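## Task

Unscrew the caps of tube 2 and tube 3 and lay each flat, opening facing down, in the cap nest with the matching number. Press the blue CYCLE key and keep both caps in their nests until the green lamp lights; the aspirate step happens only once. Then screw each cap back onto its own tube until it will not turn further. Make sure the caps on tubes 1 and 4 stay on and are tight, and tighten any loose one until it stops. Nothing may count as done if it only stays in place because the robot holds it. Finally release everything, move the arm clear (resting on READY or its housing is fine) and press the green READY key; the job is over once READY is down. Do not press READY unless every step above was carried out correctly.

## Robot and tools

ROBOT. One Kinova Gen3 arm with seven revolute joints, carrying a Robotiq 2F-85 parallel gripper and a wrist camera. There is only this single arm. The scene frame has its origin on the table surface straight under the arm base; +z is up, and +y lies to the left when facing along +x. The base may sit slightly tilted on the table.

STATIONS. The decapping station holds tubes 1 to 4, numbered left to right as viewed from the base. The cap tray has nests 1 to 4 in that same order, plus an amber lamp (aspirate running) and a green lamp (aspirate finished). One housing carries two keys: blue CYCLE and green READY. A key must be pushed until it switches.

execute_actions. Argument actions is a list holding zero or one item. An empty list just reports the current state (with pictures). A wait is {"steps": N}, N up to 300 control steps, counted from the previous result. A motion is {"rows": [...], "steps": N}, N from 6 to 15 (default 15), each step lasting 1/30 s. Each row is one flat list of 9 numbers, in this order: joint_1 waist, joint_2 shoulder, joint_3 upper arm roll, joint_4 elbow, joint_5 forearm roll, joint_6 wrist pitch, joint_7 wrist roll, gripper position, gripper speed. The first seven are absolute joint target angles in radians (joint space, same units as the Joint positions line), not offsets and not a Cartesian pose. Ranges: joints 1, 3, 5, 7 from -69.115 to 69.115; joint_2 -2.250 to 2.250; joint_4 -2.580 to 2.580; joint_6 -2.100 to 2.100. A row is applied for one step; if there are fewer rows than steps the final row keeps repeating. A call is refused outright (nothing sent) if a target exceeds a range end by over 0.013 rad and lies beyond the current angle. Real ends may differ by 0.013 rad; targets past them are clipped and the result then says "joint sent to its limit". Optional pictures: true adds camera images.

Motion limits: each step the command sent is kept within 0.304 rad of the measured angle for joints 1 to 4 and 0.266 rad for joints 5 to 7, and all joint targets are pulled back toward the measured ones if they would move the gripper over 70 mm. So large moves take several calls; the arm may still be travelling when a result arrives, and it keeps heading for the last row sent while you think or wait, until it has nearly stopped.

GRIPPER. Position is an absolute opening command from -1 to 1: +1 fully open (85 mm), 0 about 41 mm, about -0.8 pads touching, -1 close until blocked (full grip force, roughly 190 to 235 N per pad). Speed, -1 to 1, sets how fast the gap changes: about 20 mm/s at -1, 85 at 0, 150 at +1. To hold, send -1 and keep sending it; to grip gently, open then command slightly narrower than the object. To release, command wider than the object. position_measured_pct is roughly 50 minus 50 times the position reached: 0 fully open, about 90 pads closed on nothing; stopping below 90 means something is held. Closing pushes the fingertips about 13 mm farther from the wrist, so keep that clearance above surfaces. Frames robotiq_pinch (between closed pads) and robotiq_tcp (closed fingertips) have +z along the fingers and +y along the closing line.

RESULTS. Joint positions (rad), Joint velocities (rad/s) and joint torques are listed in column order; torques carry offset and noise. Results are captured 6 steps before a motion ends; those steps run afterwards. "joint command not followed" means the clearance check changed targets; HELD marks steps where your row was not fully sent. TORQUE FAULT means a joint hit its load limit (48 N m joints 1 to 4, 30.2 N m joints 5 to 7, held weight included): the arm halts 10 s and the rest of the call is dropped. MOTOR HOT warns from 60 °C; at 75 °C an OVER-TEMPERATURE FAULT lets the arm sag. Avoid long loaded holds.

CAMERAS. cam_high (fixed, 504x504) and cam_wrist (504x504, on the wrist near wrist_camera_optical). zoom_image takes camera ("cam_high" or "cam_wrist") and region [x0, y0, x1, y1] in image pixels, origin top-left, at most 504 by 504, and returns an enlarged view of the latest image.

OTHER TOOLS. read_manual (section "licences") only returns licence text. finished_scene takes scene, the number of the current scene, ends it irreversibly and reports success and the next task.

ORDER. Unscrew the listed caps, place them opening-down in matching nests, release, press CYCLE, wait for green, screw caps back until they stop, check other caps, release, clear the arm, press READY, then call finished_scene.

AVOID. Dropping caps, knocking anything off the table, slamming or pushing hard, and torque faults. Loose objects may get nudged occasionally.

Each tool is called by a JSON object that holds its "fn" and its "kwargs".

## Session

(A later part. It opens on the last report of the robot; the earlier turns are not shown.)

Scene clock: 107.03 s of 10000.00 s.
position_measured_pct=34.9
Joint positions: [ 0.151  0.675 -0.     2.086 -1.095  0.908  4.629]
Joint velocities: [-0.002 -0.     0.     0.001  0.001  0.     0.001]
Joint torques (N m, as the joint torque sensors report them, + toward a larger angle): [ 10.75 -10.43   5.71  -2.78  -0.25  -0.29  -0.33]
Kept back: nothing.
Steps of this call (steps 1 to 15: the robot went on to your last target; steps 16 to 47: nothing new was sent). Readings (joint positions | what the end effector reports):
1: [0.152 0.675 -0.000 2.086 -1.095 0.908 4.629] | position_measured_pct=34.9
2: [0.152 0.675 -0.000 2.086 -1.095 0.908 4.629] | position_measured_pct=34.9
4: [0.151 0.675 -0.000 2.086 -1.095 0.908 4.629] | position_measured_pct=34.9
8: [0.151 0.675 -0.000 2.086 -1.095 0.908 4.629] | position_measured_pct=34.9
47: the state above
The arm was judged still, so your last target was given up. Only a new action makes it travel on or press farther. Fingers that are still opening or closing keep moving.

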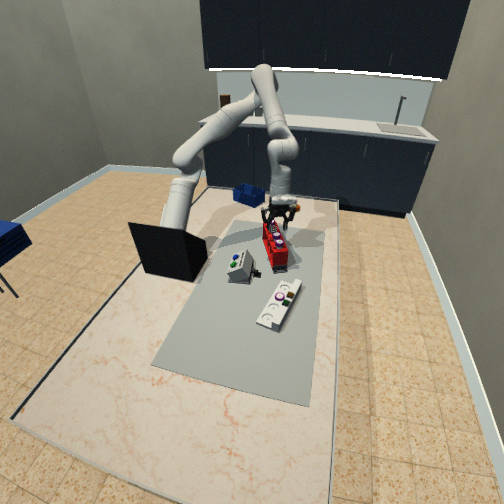

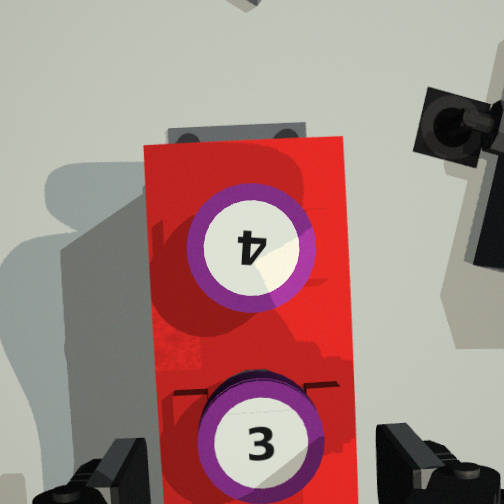

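{"fn": "execute_actions", "kwargs": {"actions": [{"rows":[[0.1464,0.6796,0,2.0874,-1.1030,0.9038,4.635,0.3,-0.3],[0.1395,0.6865,0,2.0896,-1.1151,0.8974,4.644,0.3,-0.3],[0.1317,0.6944,0,2.0920,-1.1287,0.8902,4.653,0.3,-0.3],[0.1234,0.7027,0,2.0945,-1.1432,0.8826,4.664,0.3,-0.3],[0.1160,0.7100,0,2.0968,-1.1560,0.8758,4.673,0.3,-0.3],[0.1101,0.7160,0,2.0986,-1.1665,0.8703,4.681,0.3,-0.3],[0.1064,0.7197,0,2.0998,-1.1729,0.8669,4.685,0.3,-0.3],[0.1050,0.7211,0,2.1002,-1.1753,0.8656,4.687,0.3,-0.3],[0.1050,0.7211,0,2.1002,-1.1753,0.8656,4.687,0.3,-0.3],[0.1050,0.7211,0,2.1002,-1.1753,0.8656,4.687,0.3,-0.3],[0.1050,0.7211,0,2.1002,-1.1753,0.8656,4.687,0.3,-0.3],[0.1050,0.7211,0,2.1002,-1.1753,0.8656,4.687,-1,-0.3]],"steps":15}]}}

{"fn": "execute_actions", "kwargs": {"actions": [{"rows":[[0.1050,0.7211,0,2.1002,-1.1753,0.8656,4.687,-1,-0.3]],"steps":14}], "pictures": true}}

Scene clock: 116.27 s of 10000.00 s.
position_measured_pct=34.9
Joint positions: [ 0.108  0.719 -0.001  2.1   -1.173  0.867  4.686]
Joint velocities: [-0.017  0.02  -0.009  0.016 -0.084 -0.043  0.063]
Joint torques (N m, as the joint torque sensors report them, + toward a larger angle): [ 12.13 -12.71   6.64  -2.81  -0.33  -0.28  -0.34]
Steps of this call (steps 1 to 268: nothing new was sent; steps 269 to 277: the first 9 steps of this action). Readings (joint positions | what the end effector reports):
269: [0.150 0.676 0.000 2.086 -1.096 0.907 4.630] | position_measured_pct=34.9
270: [0.146 0.680 0.001 2.087 -1.101 0.904 4.634] | position_measured_pct=34.9
272: [0.134 0.692 0.000 2.091 -1.121 0.894 4.648] | position_measured_pct=34.9
276: [0.109 0.717 -0.000 2.099 -1.168 0.870 4.682] | position_measured_pct=34.9
277: the state above

Scene clock: 116.73 s of 10000.00 s.
position_measured_pct=56.3
Joint positions: [ 0.105  0.721  0.     2.1   -1.176  0.866  4.687]
Joint velocities: [ 0.008 -0.007  0.009  0.004  0.022  0.018  0.001]
Joint torques (N m, as the joint torque sensors report them, + toward a larger angle): [10.22 -9.69  5.56 -1.53  0.27 -0.61 -0.22]
Steps of this call (steps 1 to 6: the last 6 steps of your previous action; steps 7 to 14: the first 8 steps of this action). Readings (joint positions | what the end effector reports):
7: [0.105 0.721 -0.000 2.100 -1.175 0.866 4.687] | position_measured_pct=40.5
8: [0.105 0.721 -0.000 2.100 -1.175 0.866 4.687] | position_measured_pct=42.5
10: [0.105 0.721 -0.000 2.100 -1.175 0.866 4.687] | position_measured_pct=47.2
14: the state above

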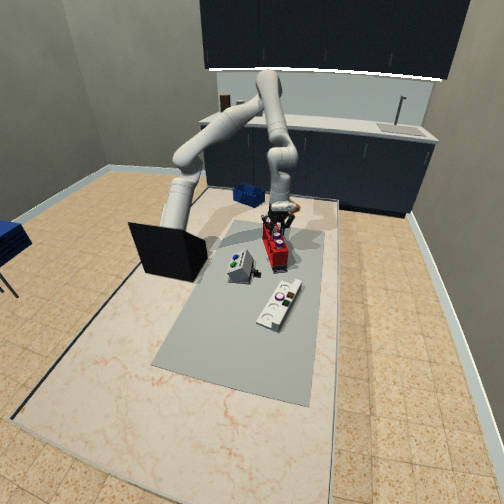

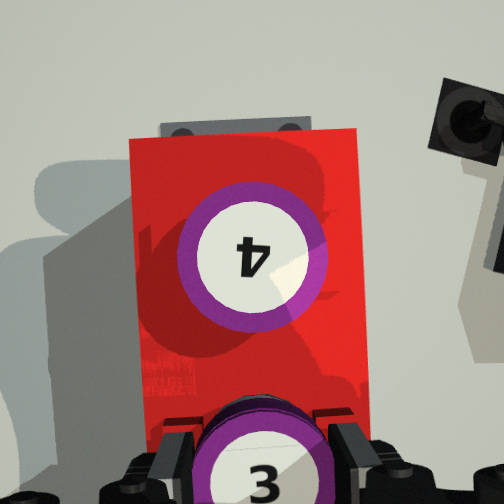

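{"fn": "execute_actions", "kwargs": {"actions": []}}

Scene clock: 116.93 s of 10000.00 s.
position_measured_pct=61.5
Joint positions: [ 0.106  0.719  0.001  2.1   -1.175  0.866  4.687]
Joint velocities: [-0.    -0.    -0.001  0.002 -0.001 -0.002 -0.   ]
Joint torques (N m, as the joint torque sensors report them, + toward a larger angle): [10.1  -9.5   5.55 -2.18 -0.44 -0.74 -0.33]
Kept back: nothing.
Steps of this call (steps 1 to 6: the last 6 steps of your previous action). Readings (joint positions | what the end effector reports):
1: [0.105 0.720 0.000 2.100 -1.175 0.866 4.687] | position_measured_pct=58.3
2: [0.106 0.720 0.000 2.100 -1.175 0.866 4.687] | position_measured_pct=59.1
4: [0.106 0.720 0.001 2.100 -1.175 0.867 4.687] | position_measured_pct=61.1
6: the state above

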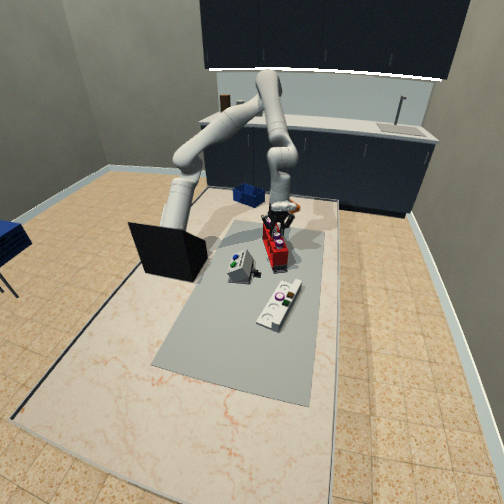

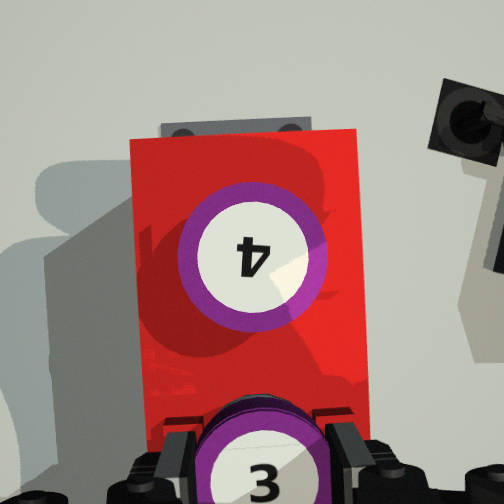

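{"fn": "execute_actions", "kwargs": {"actions": [{"rows":[[0.1069,0.7195,0,2.0995,-1.1722,0.8672,5.49,-1,-0.3]],"steps":15}]}}

{"fn": "execute_actions", "kwargs": {"actions": [{"rows":[[0.1076,0.7188,0,2.0992,-1.1709,0.8679,6.10,-1,-0.3]],"steps":15}]}}

{"fn": "execute_actions", "kwargs": {"actions": [{"rows":[[0.1084,0.7181,0,2.0989,-1.1697,0.8686,6.71,-1,-0.3]],"steps":15}]}}

{"fn": "execute_actions", "kwargs": {"actions": [{"rows":[[0.1091,0.7175,0,2.0986,-1.1684,0.8692,7.32,-1,-0.3]],"steps":15}]}}

{"fn": "execute_actions", "kwargs": {"actions": [{"rows":[[0.1098,0.7168,0,2.0984,-1.1671,0.8699,7.93,-1,-0.3]],"steps":15}]}}

{"fn": "execute_actions", "kwargs": {"actions": [{"rows":[[0.1106,0.7161,0,2.0981,-1.1659,0.8705,8.54,-1,-0.3]],"steps":15}]}}

{"fn": "execute_actions", "kwargs": {"actions": [{"rows":[[0.1113,0.7155,0,2.0978,-1.1646,0.8712,9.15,-1,-0.3]],"steps":15}]}}

{"fn": "execute_actions", "kwargs": {"actions": [{"rows":[[0.1121,0.7148,0,2.0975,-1.1634,0.8719,9.45,-1,-0.3]],"steps":15}]}}

Scene clock: 118.80 s of 10000.00 s.
position_measured_pct=61.5
Joint positions: [ 0.107  0.719 -0.     2.099 -1.173  0.867  4.949]
Joint velocities: [ 0.001 -0.     0.    -0.002  0.005 -0.     1.216]
Joint torques (N m, as the joint torque sensors report them, + toward a larger angle): [ 10.78 -10.35   5.83  -1.86  -0.21  -0.22  -0.12]
Steps of this call (steps 1 to 15: the robot went on to your last target; steps 16 to 47: nothing new was sent; steps 48 to 56: the first 9 steps of this action). Readings (joint positions | what the end effector reports):
48: [0.106 0.719 0.001 2.100 -1.175 0.866 4.688] | position_measured_pct=61.5
49: [0.106 0.719 0.000 2.100 -1.175 0.866 4.698] | position_measured_pct=61.5
51: [0.106 0.719 0.000 2.100 -1.174 0.867 4.748] | position_measured_pct=61.5
55: [0.107 0.719 -0.000 2.100 -1.173 0.867 4.908] | position_measured_pct=61.5
56: the state above

Scene clock: 119.30 s of 10000.00 s.
position_measured_pct=61.5
Joint positions: [ 0.107  0.719 -0.     2.099 -1.172  0.867  5.558]
Joint velocities: [ 0.003 -0.002 -0.    -0.002  0.002  0.     1.215]
Joint torques (N m, as the joint torque sensors report them, + toward a larger angle): [ 11.19 -10.58   5.76  -2.19   0.    -0.03   0.  ]
Steps of this call (steps 1 to 6: the last 6 steps of your previous action; steps 7 to 15: the first 9 steps of this action). Readings (joint positions | what the end effector reports):
7: [0.107 0.719 0.000 2.099 -1.173 0.867 5.233] | position_measured_pct=61.5
8: [0.107 0.719 0.000 2.099 -1.173 0.867 5.274] | position_measured_pct=61.5
10: [0.107 0.719 -0.000 2.099 -1.172 0.867 5.355] | position_measured_pct=61.5
14: [0.107 0.719 -0.000 2.099 -1.172 0.867 5.518] | position_measured_pct=61.5
15: the state above

Scene clock: 119.80 s of 10000.00 s.
position_measured_pct=61.5
Joint positions: [ 0.108  0.718  0.     2.099 -1.171  0.868  6.168]
Joint velocities: [-0.002 -0.003  0.    -0.001  0.    -0.     1.215]
Joint torques (N m, as the joint torque sensors report them, + toward a larger angle): [ 11.23 -10.64   5.55  -2.6    0.24   0.16   0.59]
Steps of this call (steps 1 to 6: the last 6 steps of your previous action; steps 7 to 15: the first 9 steps of this action). Readings (joint positions | what the end effector reports):
7: [0.107 0.718 0.000 2.099 -1.172 0.867 5.843] | position_measured_pct=61.5
8: [0.107 0.718 0.000 2.099 -1.172 0.867 5.883] | position_measured_pct=61.5
10: [0.108 0.718 0.000 2.099 -1.172 0.868 5.965] | position_measured_pct=61.5
14: [0.108 0.718 0.000 2.099 -1.171 0.868 6.127] | position_measured_pct=61.5
15: the state above

Scene clock: 120.30 s of 10000.00 s.
position_measured_pct=61.5
Joint positions: [ 0.109  0.717  0.     2.1   -1.171  0.868  6.777]
Joint velocities: [ 0.001  0.001 -0.     0.001 -0.002  0.002  1.215]
Joint torques (N m, as the joint torque sensors report them, + toward a larger angle): [ 11.   -10.67   5.68  -3.25   1.03   0.01   0.6 ]
Steps of this call (steps 1 to 6: the last 6 steps of your previous action; steps 7 to 15: the first 9 steps of this action). Readings (joint positions | what the end effector reports):
7: [0.108 0.717 0.000 2.100 -1.172 0.868 6.452] | position_measured_pct=61.5
8: [0.108 0.717 0.000 2.100 -1.172 0.868 6.493] | position_measured_pct=61.5
10: [0.108 0.717 0.000 2.100 -1.172 0.868 6.574] | position_measured_pct=61.5
14: [0.109 0.717 0.000 2.100 -1.171 0.868 6.736] | position_measured_pct=61.5
15: the state above

Scene clock: 120.80 s of 10000.00 s.
position_measured_pct=61.5
Joint positions: [ 0.11   0.716  0.     2.099 -1.169  0.87   7.387]
Joint velocities: [ 0.001  0.002 -0.    -0.002  0.003  0.001  1.219]
Joint torques (N m, as the joint torque sensors report them, + toward a larger angle): [ 10.59 -10.48   5.5   -3.12   0.49  -0.4    0.25]
Steps of this call (steps 1 to 6: the last 6 steps of your previous action; steps 7 to 15: the first 9 steps of this action). Readings (joint positions | what the end effector reports):
7: [0.110 0.717 0.000 2.099 -1.170 0.870 7.061] | position_measured_pct=61.5
8: [0.110 0.717 0.000 2.099 -1.170 0.870 7.102] | position_measured_pct=61.5
10: [0.110 0.717 0.000 2.099 -1.169 0.870 7.183] | position_measured_pct=61.5
14: [0.110 0.717 0.000 2.099 -1.169 0.870 7.346] | position_measured_pct=61.5
15: the state above

Scene clock: 121.30 s of 10000.00 s.
position_measured_pct=61.5
Joint positions: [ 0.111  0.716  0.     2.099 -1.167  0.871  7.997]
Joint velocities: [ 0.001 -0.001  0.    -0.003  0.004  0.     1.22 ]
Joint torques (N m, as the joint torque sensors report them, + toward a larger angle): [ 10.59 -10.45   5.56  -2.65  -0.16  -0.53   0.08]
Steps of this call (steps 1 to 6: the last 6 steps of your previous action; steps 7 to 15: the first 9 steps of this action). Readings (joint positions | what the end effector reports):
7: [0.110 0.716 0.000 2.099 -1.168 0.871 7.672] | position_measured_pct=61.5
8: [0.111 0.716 0.000 2.099 -1.168 0.871 7.712] | position_measured_pct=61.5
10: [0.111 0.716 0.000 2.099 -1.168 0.871 7.794] | position_measured_pct=61.5
14: [0.111 0.716 0.000 2.099 -1.167 0.871 7.956] | position_measured_pct=61.5
15: the state above

Scene clock: 121.80 s of 10000.00 s.
position_measured_pct=61.5
Joint positions: [ 0.111  0.716  0.     2.098 -1.165  0.871  8.607]
Joint velocities: [ 0.    -0.001 -0.001  0.     0.003  0.001  1.22 ]
Joint torques (N m, as the joint torque sensors report them, + toward a larger angle): [ 10.82 -10.62   5.63  -2.15  -0.25  -0.13  -0.32]
Steps of this call (steps 1 to 6: the last 6 steps of your previous action; steps 7 to 15: the first 9 steps of this action). Readings (joint positions | what the end effector reports):
7: [0.111 0.716 0.000 2.099 -1.166 0.871 8.282] | position_measured_pct=61.5
8: [0.111 0.716 0.000 2.099 -1.166 0.871 8.322] | position_measured_pct=61.5
10: [0.111 0.716 0.000 2.098 -1.166 0.871 8.404] | position_measured_pct=61.5
14: [0.111 0.716 0.000 2.098 -1.165 0.871 8.566] | position_measured_pct=61.5
15: the state above

Scene clock: 122.30 s of 10000.00 s.
position_measured_pct=61.5
Joint positions: [ 0.112  0.715  0.     2.098 -1.164  0.872  9.217]
Joint velocities: [ 0.001 -0.001 -0.     0.001  0.002  0.001  1.22 ]
Joint torques (N m, as the joint torque sensors report them, + toward a larger angle): [ 11.03 -10.82   5.59  -2.2   -0.36  -0.14  -0.23]
Steps of this call (steps 1 to 6: the last 6 steps of your previous action; steps 7 to 15: the first 9 steps of this action). Readings (joint positions | what the end effector reports):
7: [0.111 0.716 0.000 2.098 -1.165 0.871 8.892] | position_measured_pct=61.5
8: [0.111 0.715 0.000 2.098 -1.165 0.871 8.932] | position_measured_pct=61.5
10: [0.112 0.715 0.000 2.098 -1.164 0.871 9.014] | position_measured_pct=61.5
14: [0.112 0.715 0.000 2.098 -1.164 0.872 9.176] | position_measured_pct=61.5
15: the state above

{"fn": "execute_actions", "kwargs": {"actions": [{"rows":[[0.1130,0.7140,0,2.0972,-1.1618,0.8727,9.45,-1,-0.3],[0.1140,0.7131,0,2.0968,-1.1602,0.8736,9.45,-1,-0.3],[0.1150,0.7122,0,2.0964,-1.1585,0.8745,9.45,-1,-0.3],[0.1160,0.7113,0,2.0961,-1.1569,0.8753,9.45,-1,-0.3],[0.1170,0.7105,0,2.0957,-1.1552,0.8762,9.45,-1,-0.3],[0.1180,0.7096,0,2.0953,-1.1535,0.8771,9.45,-1,-0.3],[0.1190,0.7087,0,2.0950,-1.1519,0.8779,9.45,-1,-0.3],[0.1199,0.7078,0,2.0946,-1.1502,0.8788,9.45,-1,-0.3]],"steps":15}], "pictures": true}}

{"fn": "execute_actions", "kwargs": {"actions": []}}

Scene clock: 123.27 s of 10000.00 s.
position_measured_pct=61.5
Joint positions: [ 0.119  0.708  0.     2.095 -1.151  0.878  9.45 ]
Joint velocities: [ 0.007 -0.01   0.006 -0.01   0.02   0.01   0.   ]
Joint torques (N m, as the joint torque sensors report them, + toward a larger angle): [ 10.54 -10.02   5.41  -2.11   0.08   0.04  -0.29]
Steps of this call (steps 1 to 6: the last 6 steps of your previous action; steps 7 to 20: the robot went on to your last target; steps 21 to 29: the first 9 steps of this action). Readings (joint positions | what the end effector reports):
21: [0.112 0.715 -0.000 2.097 -1.163 0.872 9.450] | position_measured_pct=61.5
22: [0.113 0.714 0.000 2.097 -1.162 0.872 9.450] | position_measured_pct=61.5
24: [0.115 0.712 0.000 2.097 -1.159 0.874 9.450] | position_measured_pct=61.5
28: [0.119 0.709 0.000 2.095 -1.152 0.878 9.450] | position_measured_pct=61.5
29: the state above

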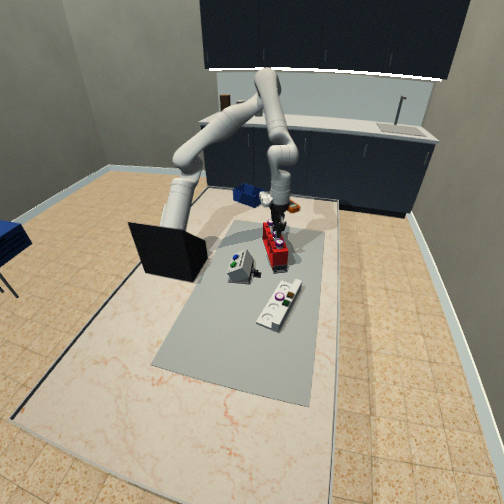

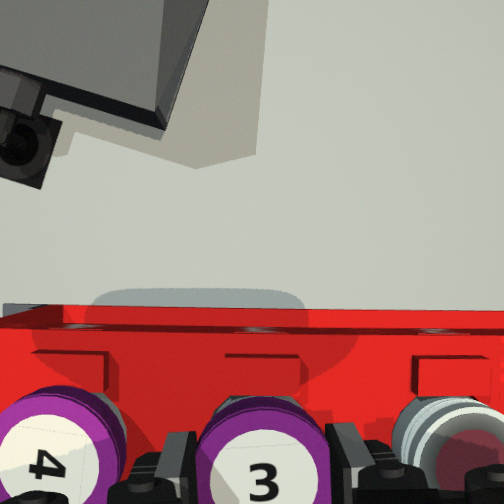

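Scene clock: 123.47 s of 10000.00 s.
position_measured_pct=61.5
Joint positions: [ 0.12   0.708  0.     2.095 -1.15   0.879  9.45 ]
Joint velocities: [ 0.001  0.001  0.001 -0.002 -0.    -0.001  0.   ]
Joint torques (N m, as the joint torque sensors report them, + toward a larger angle): [ 10.85 -10.69   5.58  -2.43  -0.19  -0.24  -0.25]
Kept back: nothing.
Steps of this call (steps 1 to 6: the last 6 steps of your previous action). Readings (joint positions | what the end effector reports):
1: [0.119 0.708 0.000 2.095 -1.150 0.879 9.450] | position_measured_pct=61.5
2: [0.120 0.708 0.000 2.095 -1.150 0.879 9.450] | position_measured_pct=61.5
4: [0.120 0.708 0.000 2.095 -1.150 0.879 9.450] | position_measured_pct=61.5
6: the state above

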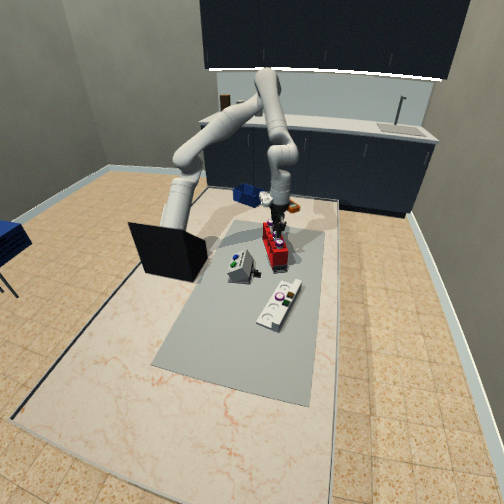

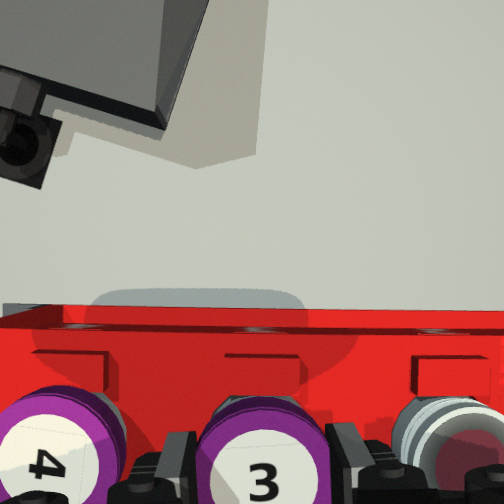

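{"fn": "zoom_image", "kwargs": {"camera": "cam_wrist", "region": [150, 380, 380, 504]}}

Region (150, 380, 380, 504) of cam_wrist's 504x504 image, scaled by 2.191; it fills the top 272 rows of this view, and the rest is white.

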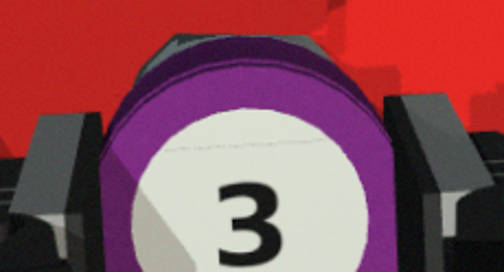

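{"fn": "execute_actions", "kwargs": {"actions": [{"rows":[[0.1225,0.7054,0,2.0936,-1.1455,0.8810,9.44,-1,-0.3],[0.1272,0.7011,0,2.0920,-1.1373,0.8850,9.41,-1,-0.3],[0.1331,0.6957,0,2.0898,-1.1267,0.8900,9.372,-1,-0.3],[0.1397,0.6896,0,2.0874,-1.1149,0.8956,9.333,-1,-0.3],[0.1456,0.6842,0,2.0852,-1.1043,0.9006,9.294,-1,-0.3],[0.1503,0.6799,0,2.0836,-1.0961,0.9046,9.255,-1,-0.3],[0.1529,0.6775,0,2.0826,-1.0914,0.9068,9.216,-1,-0.3],[0.1576,0.6845,0,2.0759,-1.0879,0.9080,9.177,-1,-0.3],[0.1665,0.6979,0,2.0630,-1.0812,0.9103,9.138,-1,-0.3],[0.1793,0.7172,0,2.0445,-1.0716,0.9136,9.099,-1,-0.3],[0.1956,0.7416,0,2.0209,-1.0593,0.9179,9.060,-1,-0.3],[0.2142,0.7696,0,1.9940,-1.0453,0.9227,9.021,-1,-0.3],[0.2343,0.8000,0,1.9649,-1.0301,0.9279,8.982,-1,-0.3],[0.2545,0.8303,0,1.9357,-1.0149,0.9331,8.943,-1,-0.3],[0.2747,0.8606,0,1.9066,-0.9998,0.9384,8.904,-1,-0.3]],"steps":15}]}}

{"fn": "execute_actions", "kwargs": {"actions": [{"rows":[[0.2948,0.8909,0,1.8774,-0.9846,0.9436,8.865,-1,-0.3],[0.3150,0.9212,0,1.8483,-0.9694,0.9488,8.826,-1,-0.3],[0.3352,0.9516,0,1.8191,-0.9543,0.9540,8.787,-1,-0.3],[0.3553,0.9819,0,1.7900,-0.9391,0.9593,8.748,-1,-0.3],[0.3755,1.0122,0,1.7608,-0.9239,0.9645,8.709,-1,-0.3],[0.3957,1.0425,0,1.7317,-0.9087,0.9697,8.670,-1,-0.3],[0.4158,1.0728,0,1.7025,-0.8936,0.9749,8.631,-1,-0.3],[0.4360,1.1032,0,1.6734,-0.8784,0.9802,8.592,-1,-0.3],[0.4562,1.1335,0,1.6442,-0.8632,0.9854,8.553,-1,-0.3],[0.4763,1.1638,0,1.6151,-0.8480,0.9906,8.514,-1,-0.3],[0.4949,1.1918,0,1.5882,-0.8340,0.9954,8.475,-1,-0.3],[0.5112,1.2163,0,1.5646,-0.8218,0.9997,8.436,-1,-0.3],[0.5240,1.2355,0,1.5461,-0.8121,1.0030,8.397,-1,-0.3],[0.5329,1.2489,0,1.5332,-0.8054,1.0053,8.358,-1,-0.3],[0.5384,1.2571,0,1.5254,-0.8014,1.0067,8.319,-1,-0.3]],"steps":15}]}}

{"fn": "execute_actions", "kwargs": {"actions": [{"rows":[[0.5407,1.2606,0,1.5220,-0.7996,1.0073,8.278,-1,-0.3]],"steps":13}]}}

{"fn": "execute_actions", "kwargs": {"actions": [{"steps":8}], "pictures": true}}

Scene clock: 134.93 s of 10000.00 s.
position_measured_pct=61.5
Joint positions: [ 0.151  0.684 -0.     2.082 -1.097  0.904  9.239]
Joint velocities: [ 0.142  0.037 -0.01  -0.08   0.175  0.076 -1.093]
Joint torques (N m, as the joint torque sensors report them, + toward a larger angle): [10.99 -9.21  6.08 -2.92 -0.23 -0.14 -0.07]
Steps of this call (steps 1 to 15: the robot went on to your last target; steps 16 to 335: nothing new was sent; steps 336 to 344: the first 9 steps of this action). Readings (joint positions | what the end effector reports):
336: [0.121 0.707 -0.000 2.094 -1.150 0.879 9.449] | position_measured_pct=61.5
337: [0.123 0.705 -0.000 2.094 -1.146 0.881 9.442] | position_measured_pct=61.5
339: [0.130 0.699 -0.000 2.092 -1.135 0.886 9.404] | position_measured_pct=61.5
343: [0.147 0.684 0.000 2.085 -1.103 0.901 9.275] | position_measured_pct=61.5
344: the state above

Scene clock: 135.43 s of 10000.00 s.
position_measured_pct=61.5
Joint positions: [ 0.383  1.023 -0.     1.75  -0.919  0.966  8.695]
Joint velocities: [ 0.581  0.878  0.001 -0.848  0.441  0.151 -1.136]
Joint torques (N m, as the joint torque sensors report them, + toward a larger angle): [ 13.05 -13.45   6.38  -3.49  -0.17  -0.05  -0.19]
Steps of this call (steps 1 to 6: the last 6 steps of your previous action; steps 7 to 15: the first 9 steps of this action). Readings (joint positions | what the end effector reports):
7: [0.233 0.793 -0.001 1.972 -1.033 0.927 8.995] | position_measured_pct=61.5
8: [0.251 0.821 -0.001 1.946 -1.020 0.932 8.959] | position_measured_pct=61.5
10: [0.287 0.877 -0.001 1.891 -0.992 0.941 8.885] | position_measured_pct=61.5
14: [0.364 0.994 -0.000 1.778 -0.933 0.961 8.733] | position_measured_pct=61.5
15: the state above

Scene clock: 135.87 s of 10000.00 s.
position_measured_pct=61.5
Joint positions: [ 0.537  1.255  0.001  1.524 -0.799  1.007  8.278]
Joint velocities: [ 0.02   0.035 -0.02  -0.028 -0.004  0.014 -0.02 ]
Joint torques (N m, as the joint torque sensors report them, + toward a larger angle): [ 12.41 -16.3    5.31  -5.03  -0.12  -0.19  -0.41]
Steps of this call (steps 1 to 6: the last 6 steps of your previous action; steps 7 to 13: the first 7 steps of this action). Readings (joint positions | what the end effector reports):
7: [0.506 1.207 0.001 1.570 -0.824 0.998 8.420] | position_measured_pct=61.5
8: [0.516 1.222 0.002 1.556 -0.816 1.001 8.379] | position_measured_pct=61.5
10: [0.531 1.245 0.001 1.533 -0.804 1.005 8.310] | position_measured_pct=61.5
13: the state above

Scene clock: 136.13 s of 10000.00 s.
position_measured_pct=61.5
Joint positions: [ 0.54   1.26   0.     1.522 -0.8    1.007  8.278]
Joint velocities: [ 0.004  0.003  0.    -0.001 -0.    -0.001 -0.   ]
Joint torques (N m, as the joint torque sensors report them, + toward a larger angle): [ 13.02 -16.22   5.88  -4.95  -0.29  -0.17  -0.27]
Kept back: nothing.
Steps of this call (steps 1 to 6: the last 6 steps of your previous action; steps 7 to 8: the robot went on to your last target). Readings (joint positions | what the end effector reports):
1: [0.538 1.256 0.001 1.523 -0.800 1.007 8.278] | position_measured_pct=61.5
2: [0.539 1.257 0.000 1.523 -0.800 1.007 8.278] | position_measured_pct=61.5
4: [0.540 1.259 0.000 1.522 -0.800 1.007 8.278] | position_measured_pct=61.5
8: the state above

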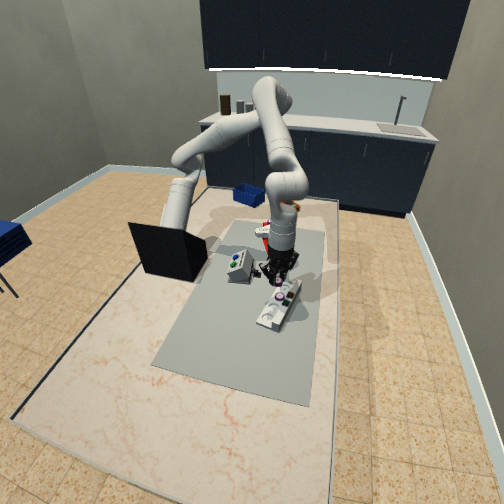

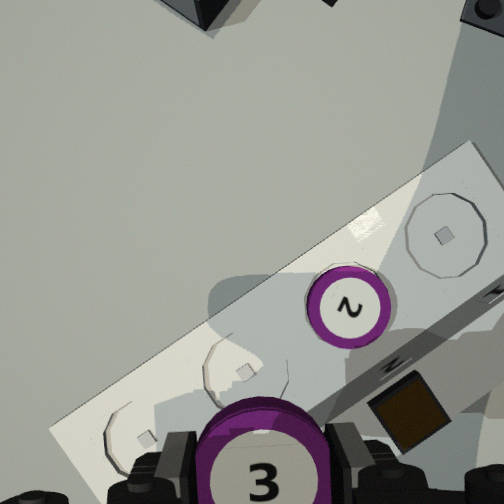

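{"fn": "zoom_image", "kwargs": {"camera": "cam_wrist", "region": [290, 250, 410, 370]}}

{"fn": "zoom_image", "kwargs": {"camera": "cam_wrist", "region": [190, 310, 310, 430]}}

Region (290, 250, 410, 370) of cam_wrist's 504x504 image, scaled by 4.200.

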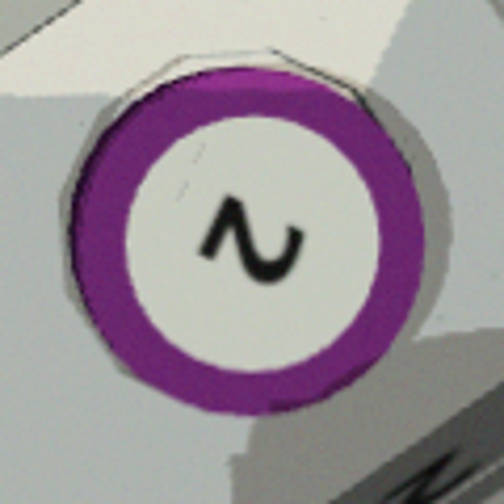

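Region (190, 310, 310, 430) of cam_wrist's 504x504 image, scaled by 4.200.

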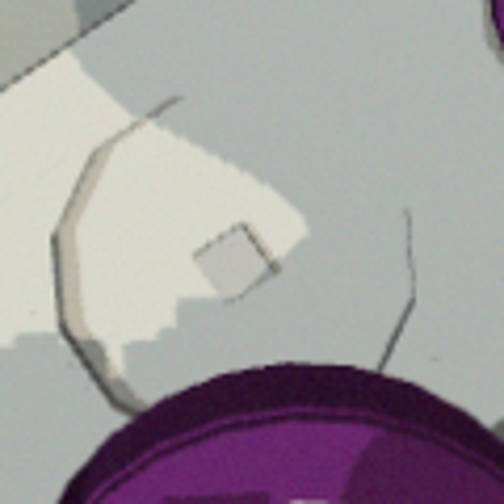

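{"fn": "execute_actions", "kwargs": {"actions": [{"rows":[[0.5367,1.2652,0,1.5228,-0.8061,1.0032,8.282,-1,-0.3],[0.5288,1.2743,0,1.5243,-0.8190,0.9949,8.291,-1,-0.3],[0.5168,1.2880,0,1.5267,-0.8383,0.9826,8.304,-1,-0.3],[0.5022,1.3047,0,1.5295,-0.8620,0.9674,8.320,-1,-0.3],[0.4863,1.3229,0,1.5326,-0.8878,0.9509,8.338,-1,-0.3],[0.4704,1.3412,0,1.5357,-0.9136,0.9344,8.355,-1,-0.3],[0.4545,1.3594,0,1.5388,-0.9394,0.9179,8.373,-1,-0.3],[0.4399,1.3761,0,1.5417,-0.9631,0.9028,8.389,-1,-0.3],[0.4267,1.3913,0,1.5443,-0.9846,0.8891,8.404,-1,-0.3],[0.4174,1.4020,0,1.5461,-0.9996,0.8794,8.414,-1,-0.3],[0.4108,1.4096,0,1.5474,-1.0104,0.8726,8.421,-1,-0.3],[0.4081,1.4126,0,1.5479,-1.0147,0.8698,8.424,-1,-0.3]],"steps":15}]}}

{"fn": "execute_actions", "kwargs": {"actions": [{"steps":14}], "pictures": true}}

Scene clock: 140.70 s of 10000.00 s.
position_measured_pct=61.5
Joint positions: [ 0.459  1.353  0.     1.537 -0.928  0.925  8.365]
Joint velocities: [-0.413  0.474 -0.008  0.086 -0.694 -0.44   0.474]
Joint torques (N m, as the joint torque sensors report them, + toward a larger angle): [ 13.12 -16.25   5.92  -3.72  -0.5   -0.24  -0.37]
Steps of this call (steps 1 to 15: the robot went on to your last target; steps 16 to 128: nothing new was sent; steps 129 to 137: the first 9 steps of this action). Readings (joint positions | what the end effector reports):
129: [0.540 1.262 0.000 1.522 -0.800 1.007 8.279] | position_measured_pct=61.5
130: [0.536 1.266 0.001 1.522 -0.805 1.004 8.281] | position_measured_pct=61.5
132: [0.522 1.282 0.001 1.525 -0.826 0.990 8.296] | position_measured_pct=61.5
136: [0.473 1.338 0.000 1.534 -0.905 0.940 8.350] | position_measured_pct=61.5
137: the state above

Scene clock: 141.17 s of 10000.00 s.
position_measured_pct=61.5
Joint positions: [ 0.408  1.412 -0.     1.548 -1.015  0.87   8.424]
Joint velocities: [-0.003  0.002  0.    -0.001  0.002  0.     0.   ]
Joint torques (N m, as the joint torque sensors report them, + toward a larger angle): [ 13.2  -16.2    6.25  -3.16  -0.2   -0.21  -0.32]
Kept back: nothing.
Steps of this call (steps 1 to 6: the last 6 steps of your previous action; steps 7 to 14: the robot went on to your last target). Readings (joint positions | what the end effector reports):
1: [0.446 1.369 -0.000 1.540 -0.951 0.910 8.381] | position_measured_pct=61.5
2: [0.434 1.383 -0.001 1.543 -0.973 0.897 8.396] | position_measured_pct=61.5
4: [0.416 1.404 -0.001 1.547 -1.005 0.877 8.417] | position_measured_pct=61.5
8: [0.411 1.410 -0.000 1.548 -1.015 0.870 8.424] | position_measured_pct=61.5
14: the state above

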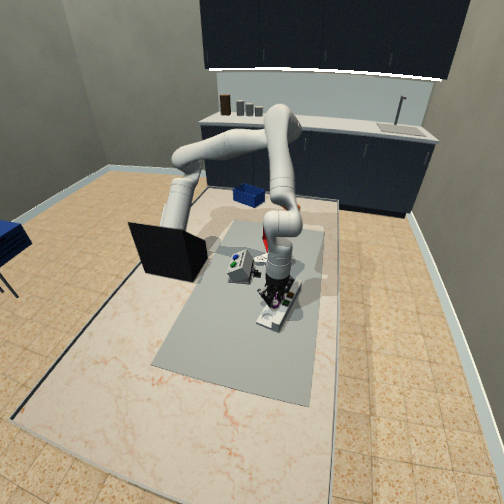

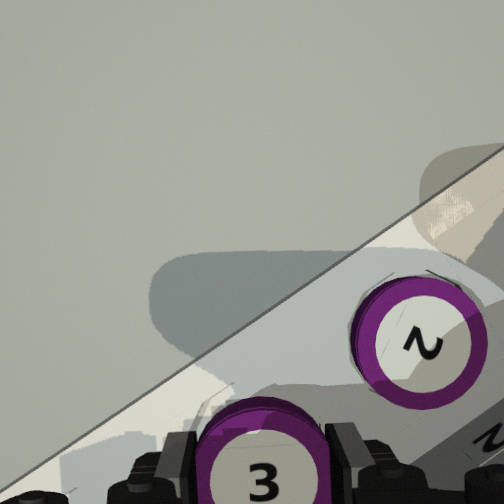

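{"fn": "zoom_image", "kwargs": {"camera": "cam_wrist", "region": [340, 260, 500, 420]}}

{"fn": "zoom_image", "kwargs": {"camera": "cam_wrist", "region": [160, 360, 360, 504]}}

Region (340, 260, 500, 420) of cam_wrist's 504x504 image, scaled by 3.150.

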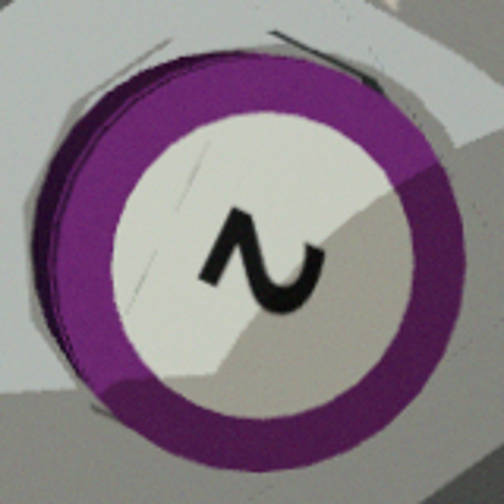

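Region (160, 360, 360, 504) of cam_wrist's 504x504 image, scaled by 2.520; it fills the top 363 rows of this view, and the rest is white.

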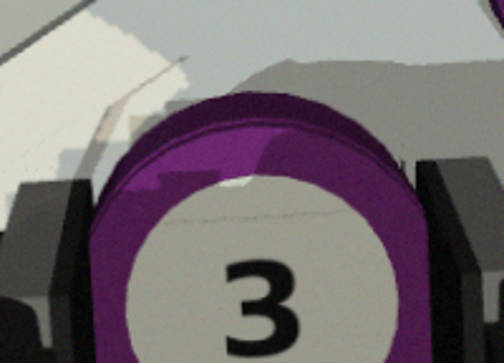

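{"fn": "zoom_image", "kwargs": {"camera": "cam_wrist", "region": [170, 370, 270, 450]}}

{"fn": "zoom_image", "kwargs": {"camera": "cam_wrist", "region": [260, 370, 360, 450]}}

Region (170, 370, 270, 450) of cam_wrist's 504x504 image, scaled by 5.040; it fills the top 403 rows of this view, and the rest is white.

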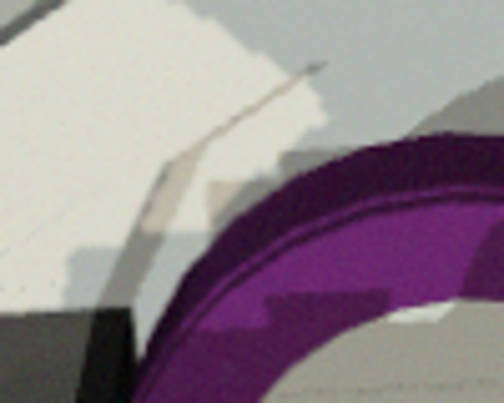

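Region (260, 370, 360, 450) of cam_wrist's 504x504 image, scaled by 5.040; it fills the top 403 rows of this view, and the rest is white.

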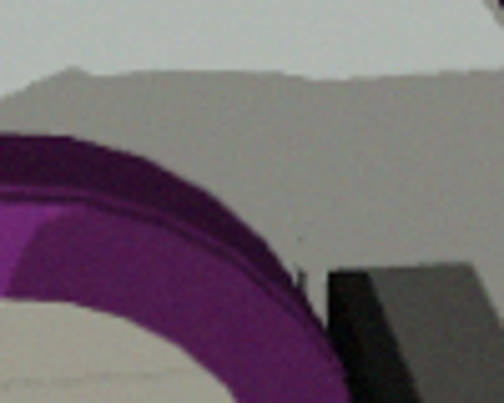

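{"fn": "execute_actions", "kwargs": {"actions": [{"rows":[[0.4087,1.4126,0,1.5493,-1.0152,0.8692,8.424,-1,-0.3],[0.4093,1.4126,0,1.5507,-1.0157,0.8685,8.424,-1,-0.3],[0.4098,1.4126,0,1.5520,-1.0161,0.8679,8.424,-1,-0.3],[0.4077,1.4149,0,1.5517,-1.0194,0.8666,8.426,-1,-0.3],[0.4056,1.4172,0,1.5513,-1.0227,0.8653,8.428,-1,-0.3],[0.4036,1.4195,0,1.5510,-1.0261,0.8640,8.430,-1,-0.3],[0.4015,1.4218,0,1.5506,-1.0294,0.8627,8.432,-1,-0.3],[0.3994,1.4241,0,1.5503,-1.0327,0.8613,8.434,-1,-0.3],[0.3973,1.4264,0,1.5499,-1.0360,0.8600,8.436,-1,-0.3],[0.3963,1.4275,0,1.5498,-1.0376,0.8594,8.437,-1,-0.3],[0.3954,1.4285,0,1.5496,-1.0391,0.8588,8.438,-1,-0.3],[0.3944,1.4296,0,1.5494,-1.0407,0.8582,8.439,-1,-0.3],[0.3934,1.4307,0,1.5493,-1.0422,0.8576,8.440,-1,-0.3],[0.3925,1.4317,0,1.5491,-1.0438,0.8570,8.440,-1,-0.3],[0.3915,1.4328,0,1.5490,-1.0454,0.8564,8.441,-1,-0.3]],"steps":15}]}}

{"fn": "execute_actions", "kwargs": {"actions": [{"steps":12}], "pictures": true}}

Scene clock: 148.60 s of 10000.00 s.
position_measured_pct=61.5
Joint positions: [ 0.4    1.424  0.     1.55  -1.032  0.862  8.433]
Joint velocities: [-0.06   0.065 -0.002 -0.009 -0.098 -0.04   0.061]
Joint torques (N m, as the joint torque sensors report them, + toward a larger angle): [ 13.27 -16.4    6.29  -3.46  -0.25  -0.37  -0.29]
Steps of this call (steps 1 to 30: the robot went on to your last target; steps 31 to 214: nothing new was sent; steps 215 to 223: the first 9 steps of this action). Readings (joint positions | what the end effector reports):
215: [0.408 1.413 -0.000 1.548 -1.015 0.870 8.424] | position_measured_pct=61.5
216: [0.409 1.413 -0.000 1.549 -1.015 0.869 8.424] | position_measured_pct=61.5
218: [0.409 1.413 0.000 1.551 -1.017 0.868 8.424] | position_measured_pct=61.5
222: [0.402 1.422 0.000 1.551 -1.029 0.863 8.431] | position_measured_pct=61.5
223: the state above

Scene clock: 149.00 s of 10000.00 s.
position_measured_pct=61.5
Joint positions: [ 0.392  1.433 -0.     1.549 -1.045  0.856  8.441]
Joint velocities: [-0.001  0.002  0.     0.     0.002  0.001  0.   ]
Joint torques (N m, as the joint torque sensors report them, + toward a larger angle): [ 13.31 -15.86   6.29  -3.03  -0.2   -0.21  -0.34]
Kept back: nothing.
Steps of this call (steps 1 to 6: the last 6 steps of your previous action; steps 7 to 12: the robot went on to your last target). Readings (joint positions | what the end effector reports):
1: [0.398 1.426 -0.000 1.550 -1.035 0.860 8.435] | position_measured_pct=61.5
2: [0.397 1.427 -0.000 1.550 -1.037 0.860 8.437] | position_measured_pct=61.5
4: [0.395 1.429 -0.000 1.549 -1.040 0.858 8.439] | position_measured_pct=61.5
8: [0.392 1.432 -0.000 1.549 -1.045 0.856 8.441] | position_measured_pct=61.5
12: the state above

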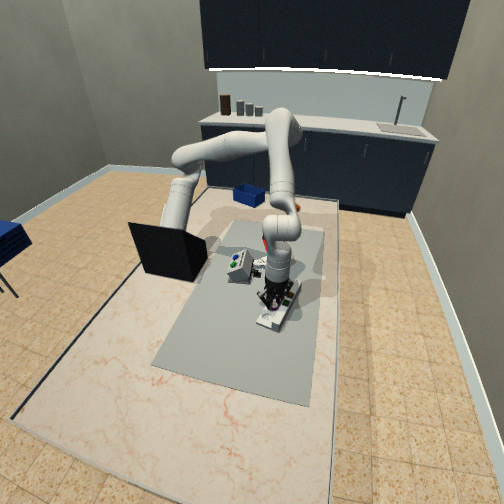

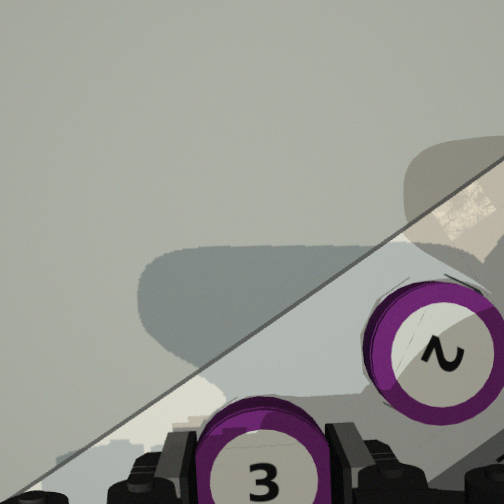

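{"fn": "zoom_image", "kwargs": {"camera": "cam_wrist", "region": [160, 370, 360, 470]}}

Region (160, 370, 360, 470) of cam_wrist's 504x504 image, scaled by 2.520.

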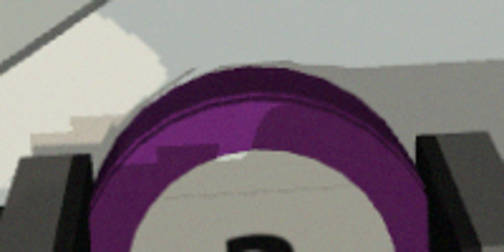

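{"fn": "execute_actions", "kwargs": {"actions": [{"rows":[[0.3910,1.4334,0,1.5489,-1.0463,0.8561,8.441,-1,-0.3],[0.3904,1.4340,0,1.5488,-1.0471,0.8557,8.442,-1,-0.3],[0.3898,1.4346,0,1.5487,-1.0480,0.8554,8.442,-1,-0.3],[0.3893,1.4352,0,1.5486,-1.0489,0.8550,8.443,-1,-0.3],[0.3887,1.4358,0,1.5485,-1.0498,0.8547,8.443,-1,-0.3],[0.3882,1.4364,0,1.5484,-1.0507,0.8543,8.444,-1,-0.3]],"steps":15}]}}

{"fn": "execute_actions", "kwargs": {"actions": []}}

Scene clock: 149.83 s of 10000.00 s.
position_measured_pct=61.5
Joint positions: [ 0.389  1.436  0.     1.548 -1.051  0.854  8.444]
Joint velocities: [ 0.     0.001  0.001 -0.     0.001  0.    -0.   ]
Joint torques (N m, as the joint torque sensors report them, + toward a larger angle): [ 13.12 -15.89   6.06  -2.96  -0.23  -0.23  -0.35]
Steps of this call (steps 1 to 16: the robot went on to your last target; steps 17 to 25: the first 9 steps of this action). Readings (joint positions | what the end effector reports):
17: [0.391 1.433 0.000 1.549 -1.046 0.856 8.441] | position_measured_pct=61.5
18: [0.391 1.434 0.000 1.549 -1.046 0.856 8.441] | position_measured_pct=61.5
20: [0.390 1.435 0.000 1.549 -1.048 0.855 8.442] | position_measured_pct=61.5
24: [0.389 1.436 0.000 1.548 -1.051 0.854 8.444] | position_measured_pct=61.5
25: the state above

Scene clock: 150.03 s of 10000.00 s.
position_measured_pct=61.5
Joint positions: [ 0.389  1.436  0.     1.548 -1.051  0.854  8.444]
Joint velocities: [-0.  0. -0.  0.  0.  0.  0.]
Joint torques (N m, as the joint torque sensors report them, + toward a larger angle): [ 13.01 -15.86   6.18  -2.84  -0.29  -0.33  -0.28]
Kept back: nothing.
Steps of this call (steps 1 to 6: the last 6 steps of your previous action). Readings (joint positions | what the end effector reports):
1: [0.389 1.436 0.000 1.548 -1.051 0.854 8.444] | position_measured_pct=61.5
2: [0.389 1.436 0.000 1.548 -1.051 0.854 8.444] | position_measured_pct=61.5
4: [0.389 1.436 0.000 1.548 -1.051 0.854 8.444] | position_measured_pct=61.5
6: the state above

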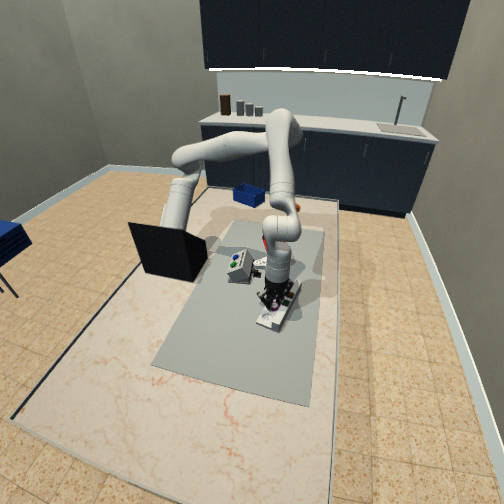

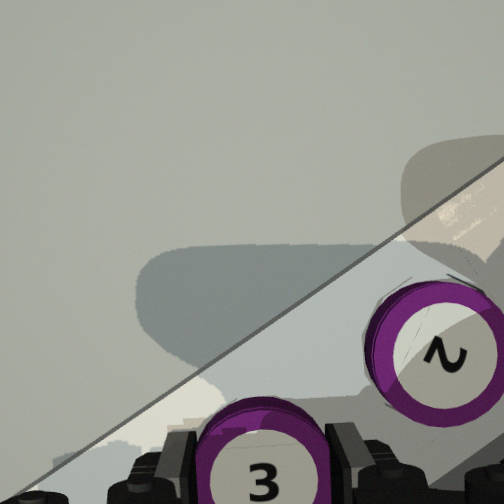

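{"fn": "execute_actions", "kwargs": {"actions": [], "pictures": true}}

Scene clock: 153.00 s of 10000.00 s.
position_measured_pct=61.5
Joint positions: [ 0.389  1.436  0.     1.548 -1.051  0.854  8.444]
Joint velocities: [ 0.002 -0.001  0.     0.002  0.     0.    -0.001]
Joint torques (N m, as the joint torque sensors report them, + toward a larger angle): [ 13.03 -15.96   6.17  -2.8   -0.35  -0.23  -0.3 ]
Kept back: nothing.
Steps of this call (steps 1 to 15: the robot went on to your last target; steps 16 to 89: nothing new was sent). Readings (joint positions | what the end effector reports):
1: [0.389 1.436 0.000 1.548 -1.051 0.854 8.444] | position_measured_pct=61.5
2: [0.389 1.436 0.000 1.548 -1.051 0.854 8.444] | position_measured_pct=61.5
4: [0.389 1.436 0.000 1.548 -1.051 0.854 8.444] | position_measured_pct=61.5
8: [0.389 1.436 0.000 1.548 -1.051 0.854 8.444] | position_measured_pct=61.5
89: the state above
The arm was judged still, so your last target was given up. Only a new action makes it travel on or press farther. Fingers that are still opening or closing keep moving.

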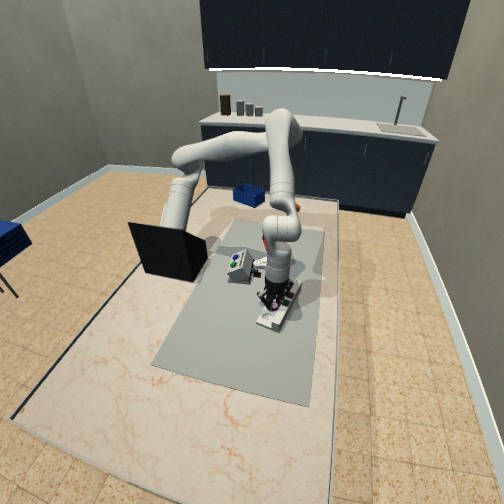

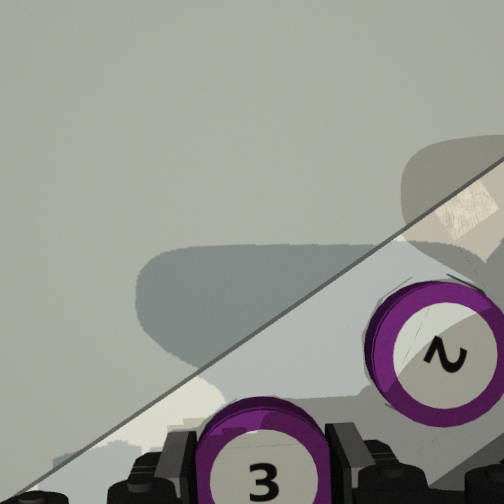

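{"fn": "execute_actions", "kwargs": {"actions": [{"rows": [[0.3875,1.4372,0,1.5483,-1.0518,0.8539,8.4447,-1,-0.3]], "steps": 10}]}}

{"fn": "execute_actions", "kwargs": {"actions": [{"rows": [[0.3868,1.4379,0,1.5482,-1.0529,0.8534,8.4453,-1,-0.3]], "steps": 10}]}}

Scene clock: 153.97 s of 10000.00 s.
position_measured_pct=61.5
Joint positions: [ 0.388  1.436  0.001  1.548 -1.051  0.854  8.445]
Joint velocities: [ 0.    -0.002 -0.001  0.002  0.    -0.    -0.   ]
Joint torques (N m, as the joint torque sensors report them, + toward a larger angle): [ 12.67 -15.41   5.95  -2.93  -0.33  -0.4   -0.33]
Steps of this call (steps 1 to 25: nothing new was sent; steps 26 to 29: the first 4 steps of this action). Readings (joint positions | what the end effector reports):
26: [0.388 1.436 0.000 1.548 -1.051 0.854 8.444] | position_measured_pct=61.5
27: [0.388 1.436 0.001 1.548 -1.051 0.855 8.445] | position_measured_pct=61.5
29: the state above

Scene clock: 154.30 s of 10000.00 s.
position_measured_pct=61.5
Joint positions: [ 0.388  1.436  0.001  1.548 -1.052  0.854  8.445]
Joint velocities: [ 0.    -0.002 -0.     0.    -0.    -0.001  0.   ]
Joint torques (N m, as the joint torque sensors report them, + toward a larger angle): [ 12.29 -14.86   5.61  -3.13  -0.44  -0.74  -0.38]
Steps of this call (steps 1 to 6: the last 6 steps of your previous action; steps 7 to 10: the first 4 steps of this action). Readings (joint positions | what the end effector reports):
7: [0.388 1.436 0.001 1.548 -1.052 0.854 8.445] | position_measured_pct=61.5
8: [0.388 1.436 0.001 1.548 -1.052 0.855 8.445] | position_measured_pct=61.5
10: the state above

{"fn": "execute_actions", "kwargs": {"actions": [], "pictures": true}}

Scene clock: 154.63 s of 10000.00 s.
position_measured_pct=61.5
Joint positions: [ 0.388  1.436  0.001  1.549 -1.052  0.854  8.445]
Joint velocities: [-0.001 -0.001 -0.     0.     0.     0.001 -0.   ]
Joint torques (N m, as the joint torque sensors report them, + toward a larger angle): [ 12.11 -14.7    5.62  -3.1   -0.49  -0.62  -0.34]
Kept back: nothing.
Steps of this call (steps 1 to 6: the last 6 steps of your previous action; steps 7 to 10: the robot went on to your last target). Readings (joint positions | what the end effector reports):
1: [0.388 1.436 0.001 1.549 -1.052 0.854 8.445] | position_measured_pct=61.5
2: [0.388 1.436 0.001 1.549 -1.052 0.854 8.445] | position_measured_pct=61.5
4: [0.388 1.436 0.001 1.549 -1.052 0.854 8.445] | position_measured_pct=61.5
8: [0.388 1.436 0.001 1.549 -1.052 0.854 8.445] | position_measured_pct=61.5
10: the state above

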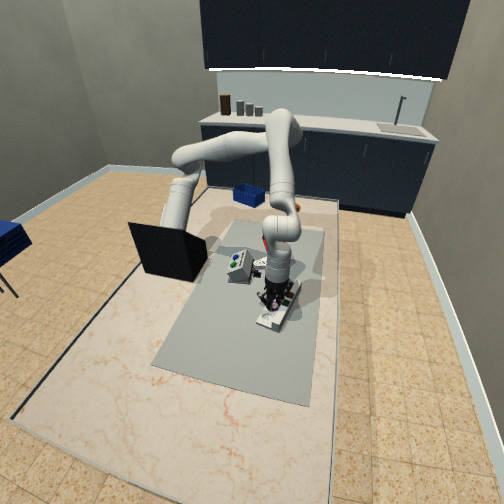

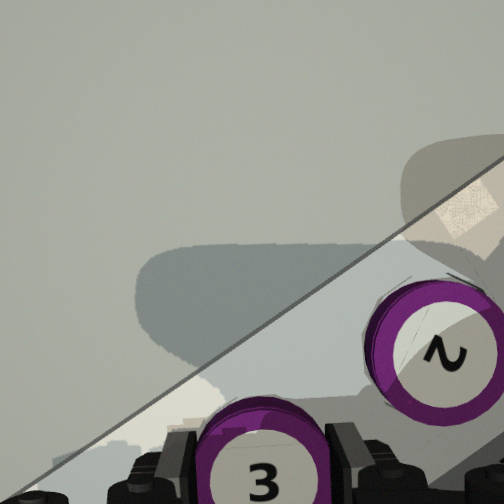

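{"fn": "zoom_image", "kwargs": {"camera": "cam_wrist", "region": [150, 260, 504, 504]}}

Region (150, 260, 504, 504) of cam_wrist's 504x504 image, scaled by 1.424; it fills the top 347 rows of this view, and the rest is white.

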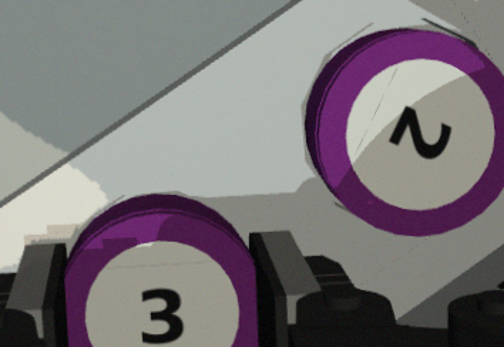

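{"fn": "zoom_image", "kwargs": {"camera": "cam_wrist", "region": [170, 370, 370, 504]}}

Region (170, 370, 370, 504) of cam_wrist's 504x504 image, scaled by 2.520; it fills the top 338 rows of this view, and the rest is white.

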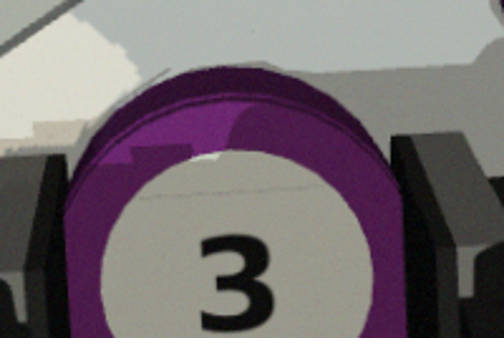

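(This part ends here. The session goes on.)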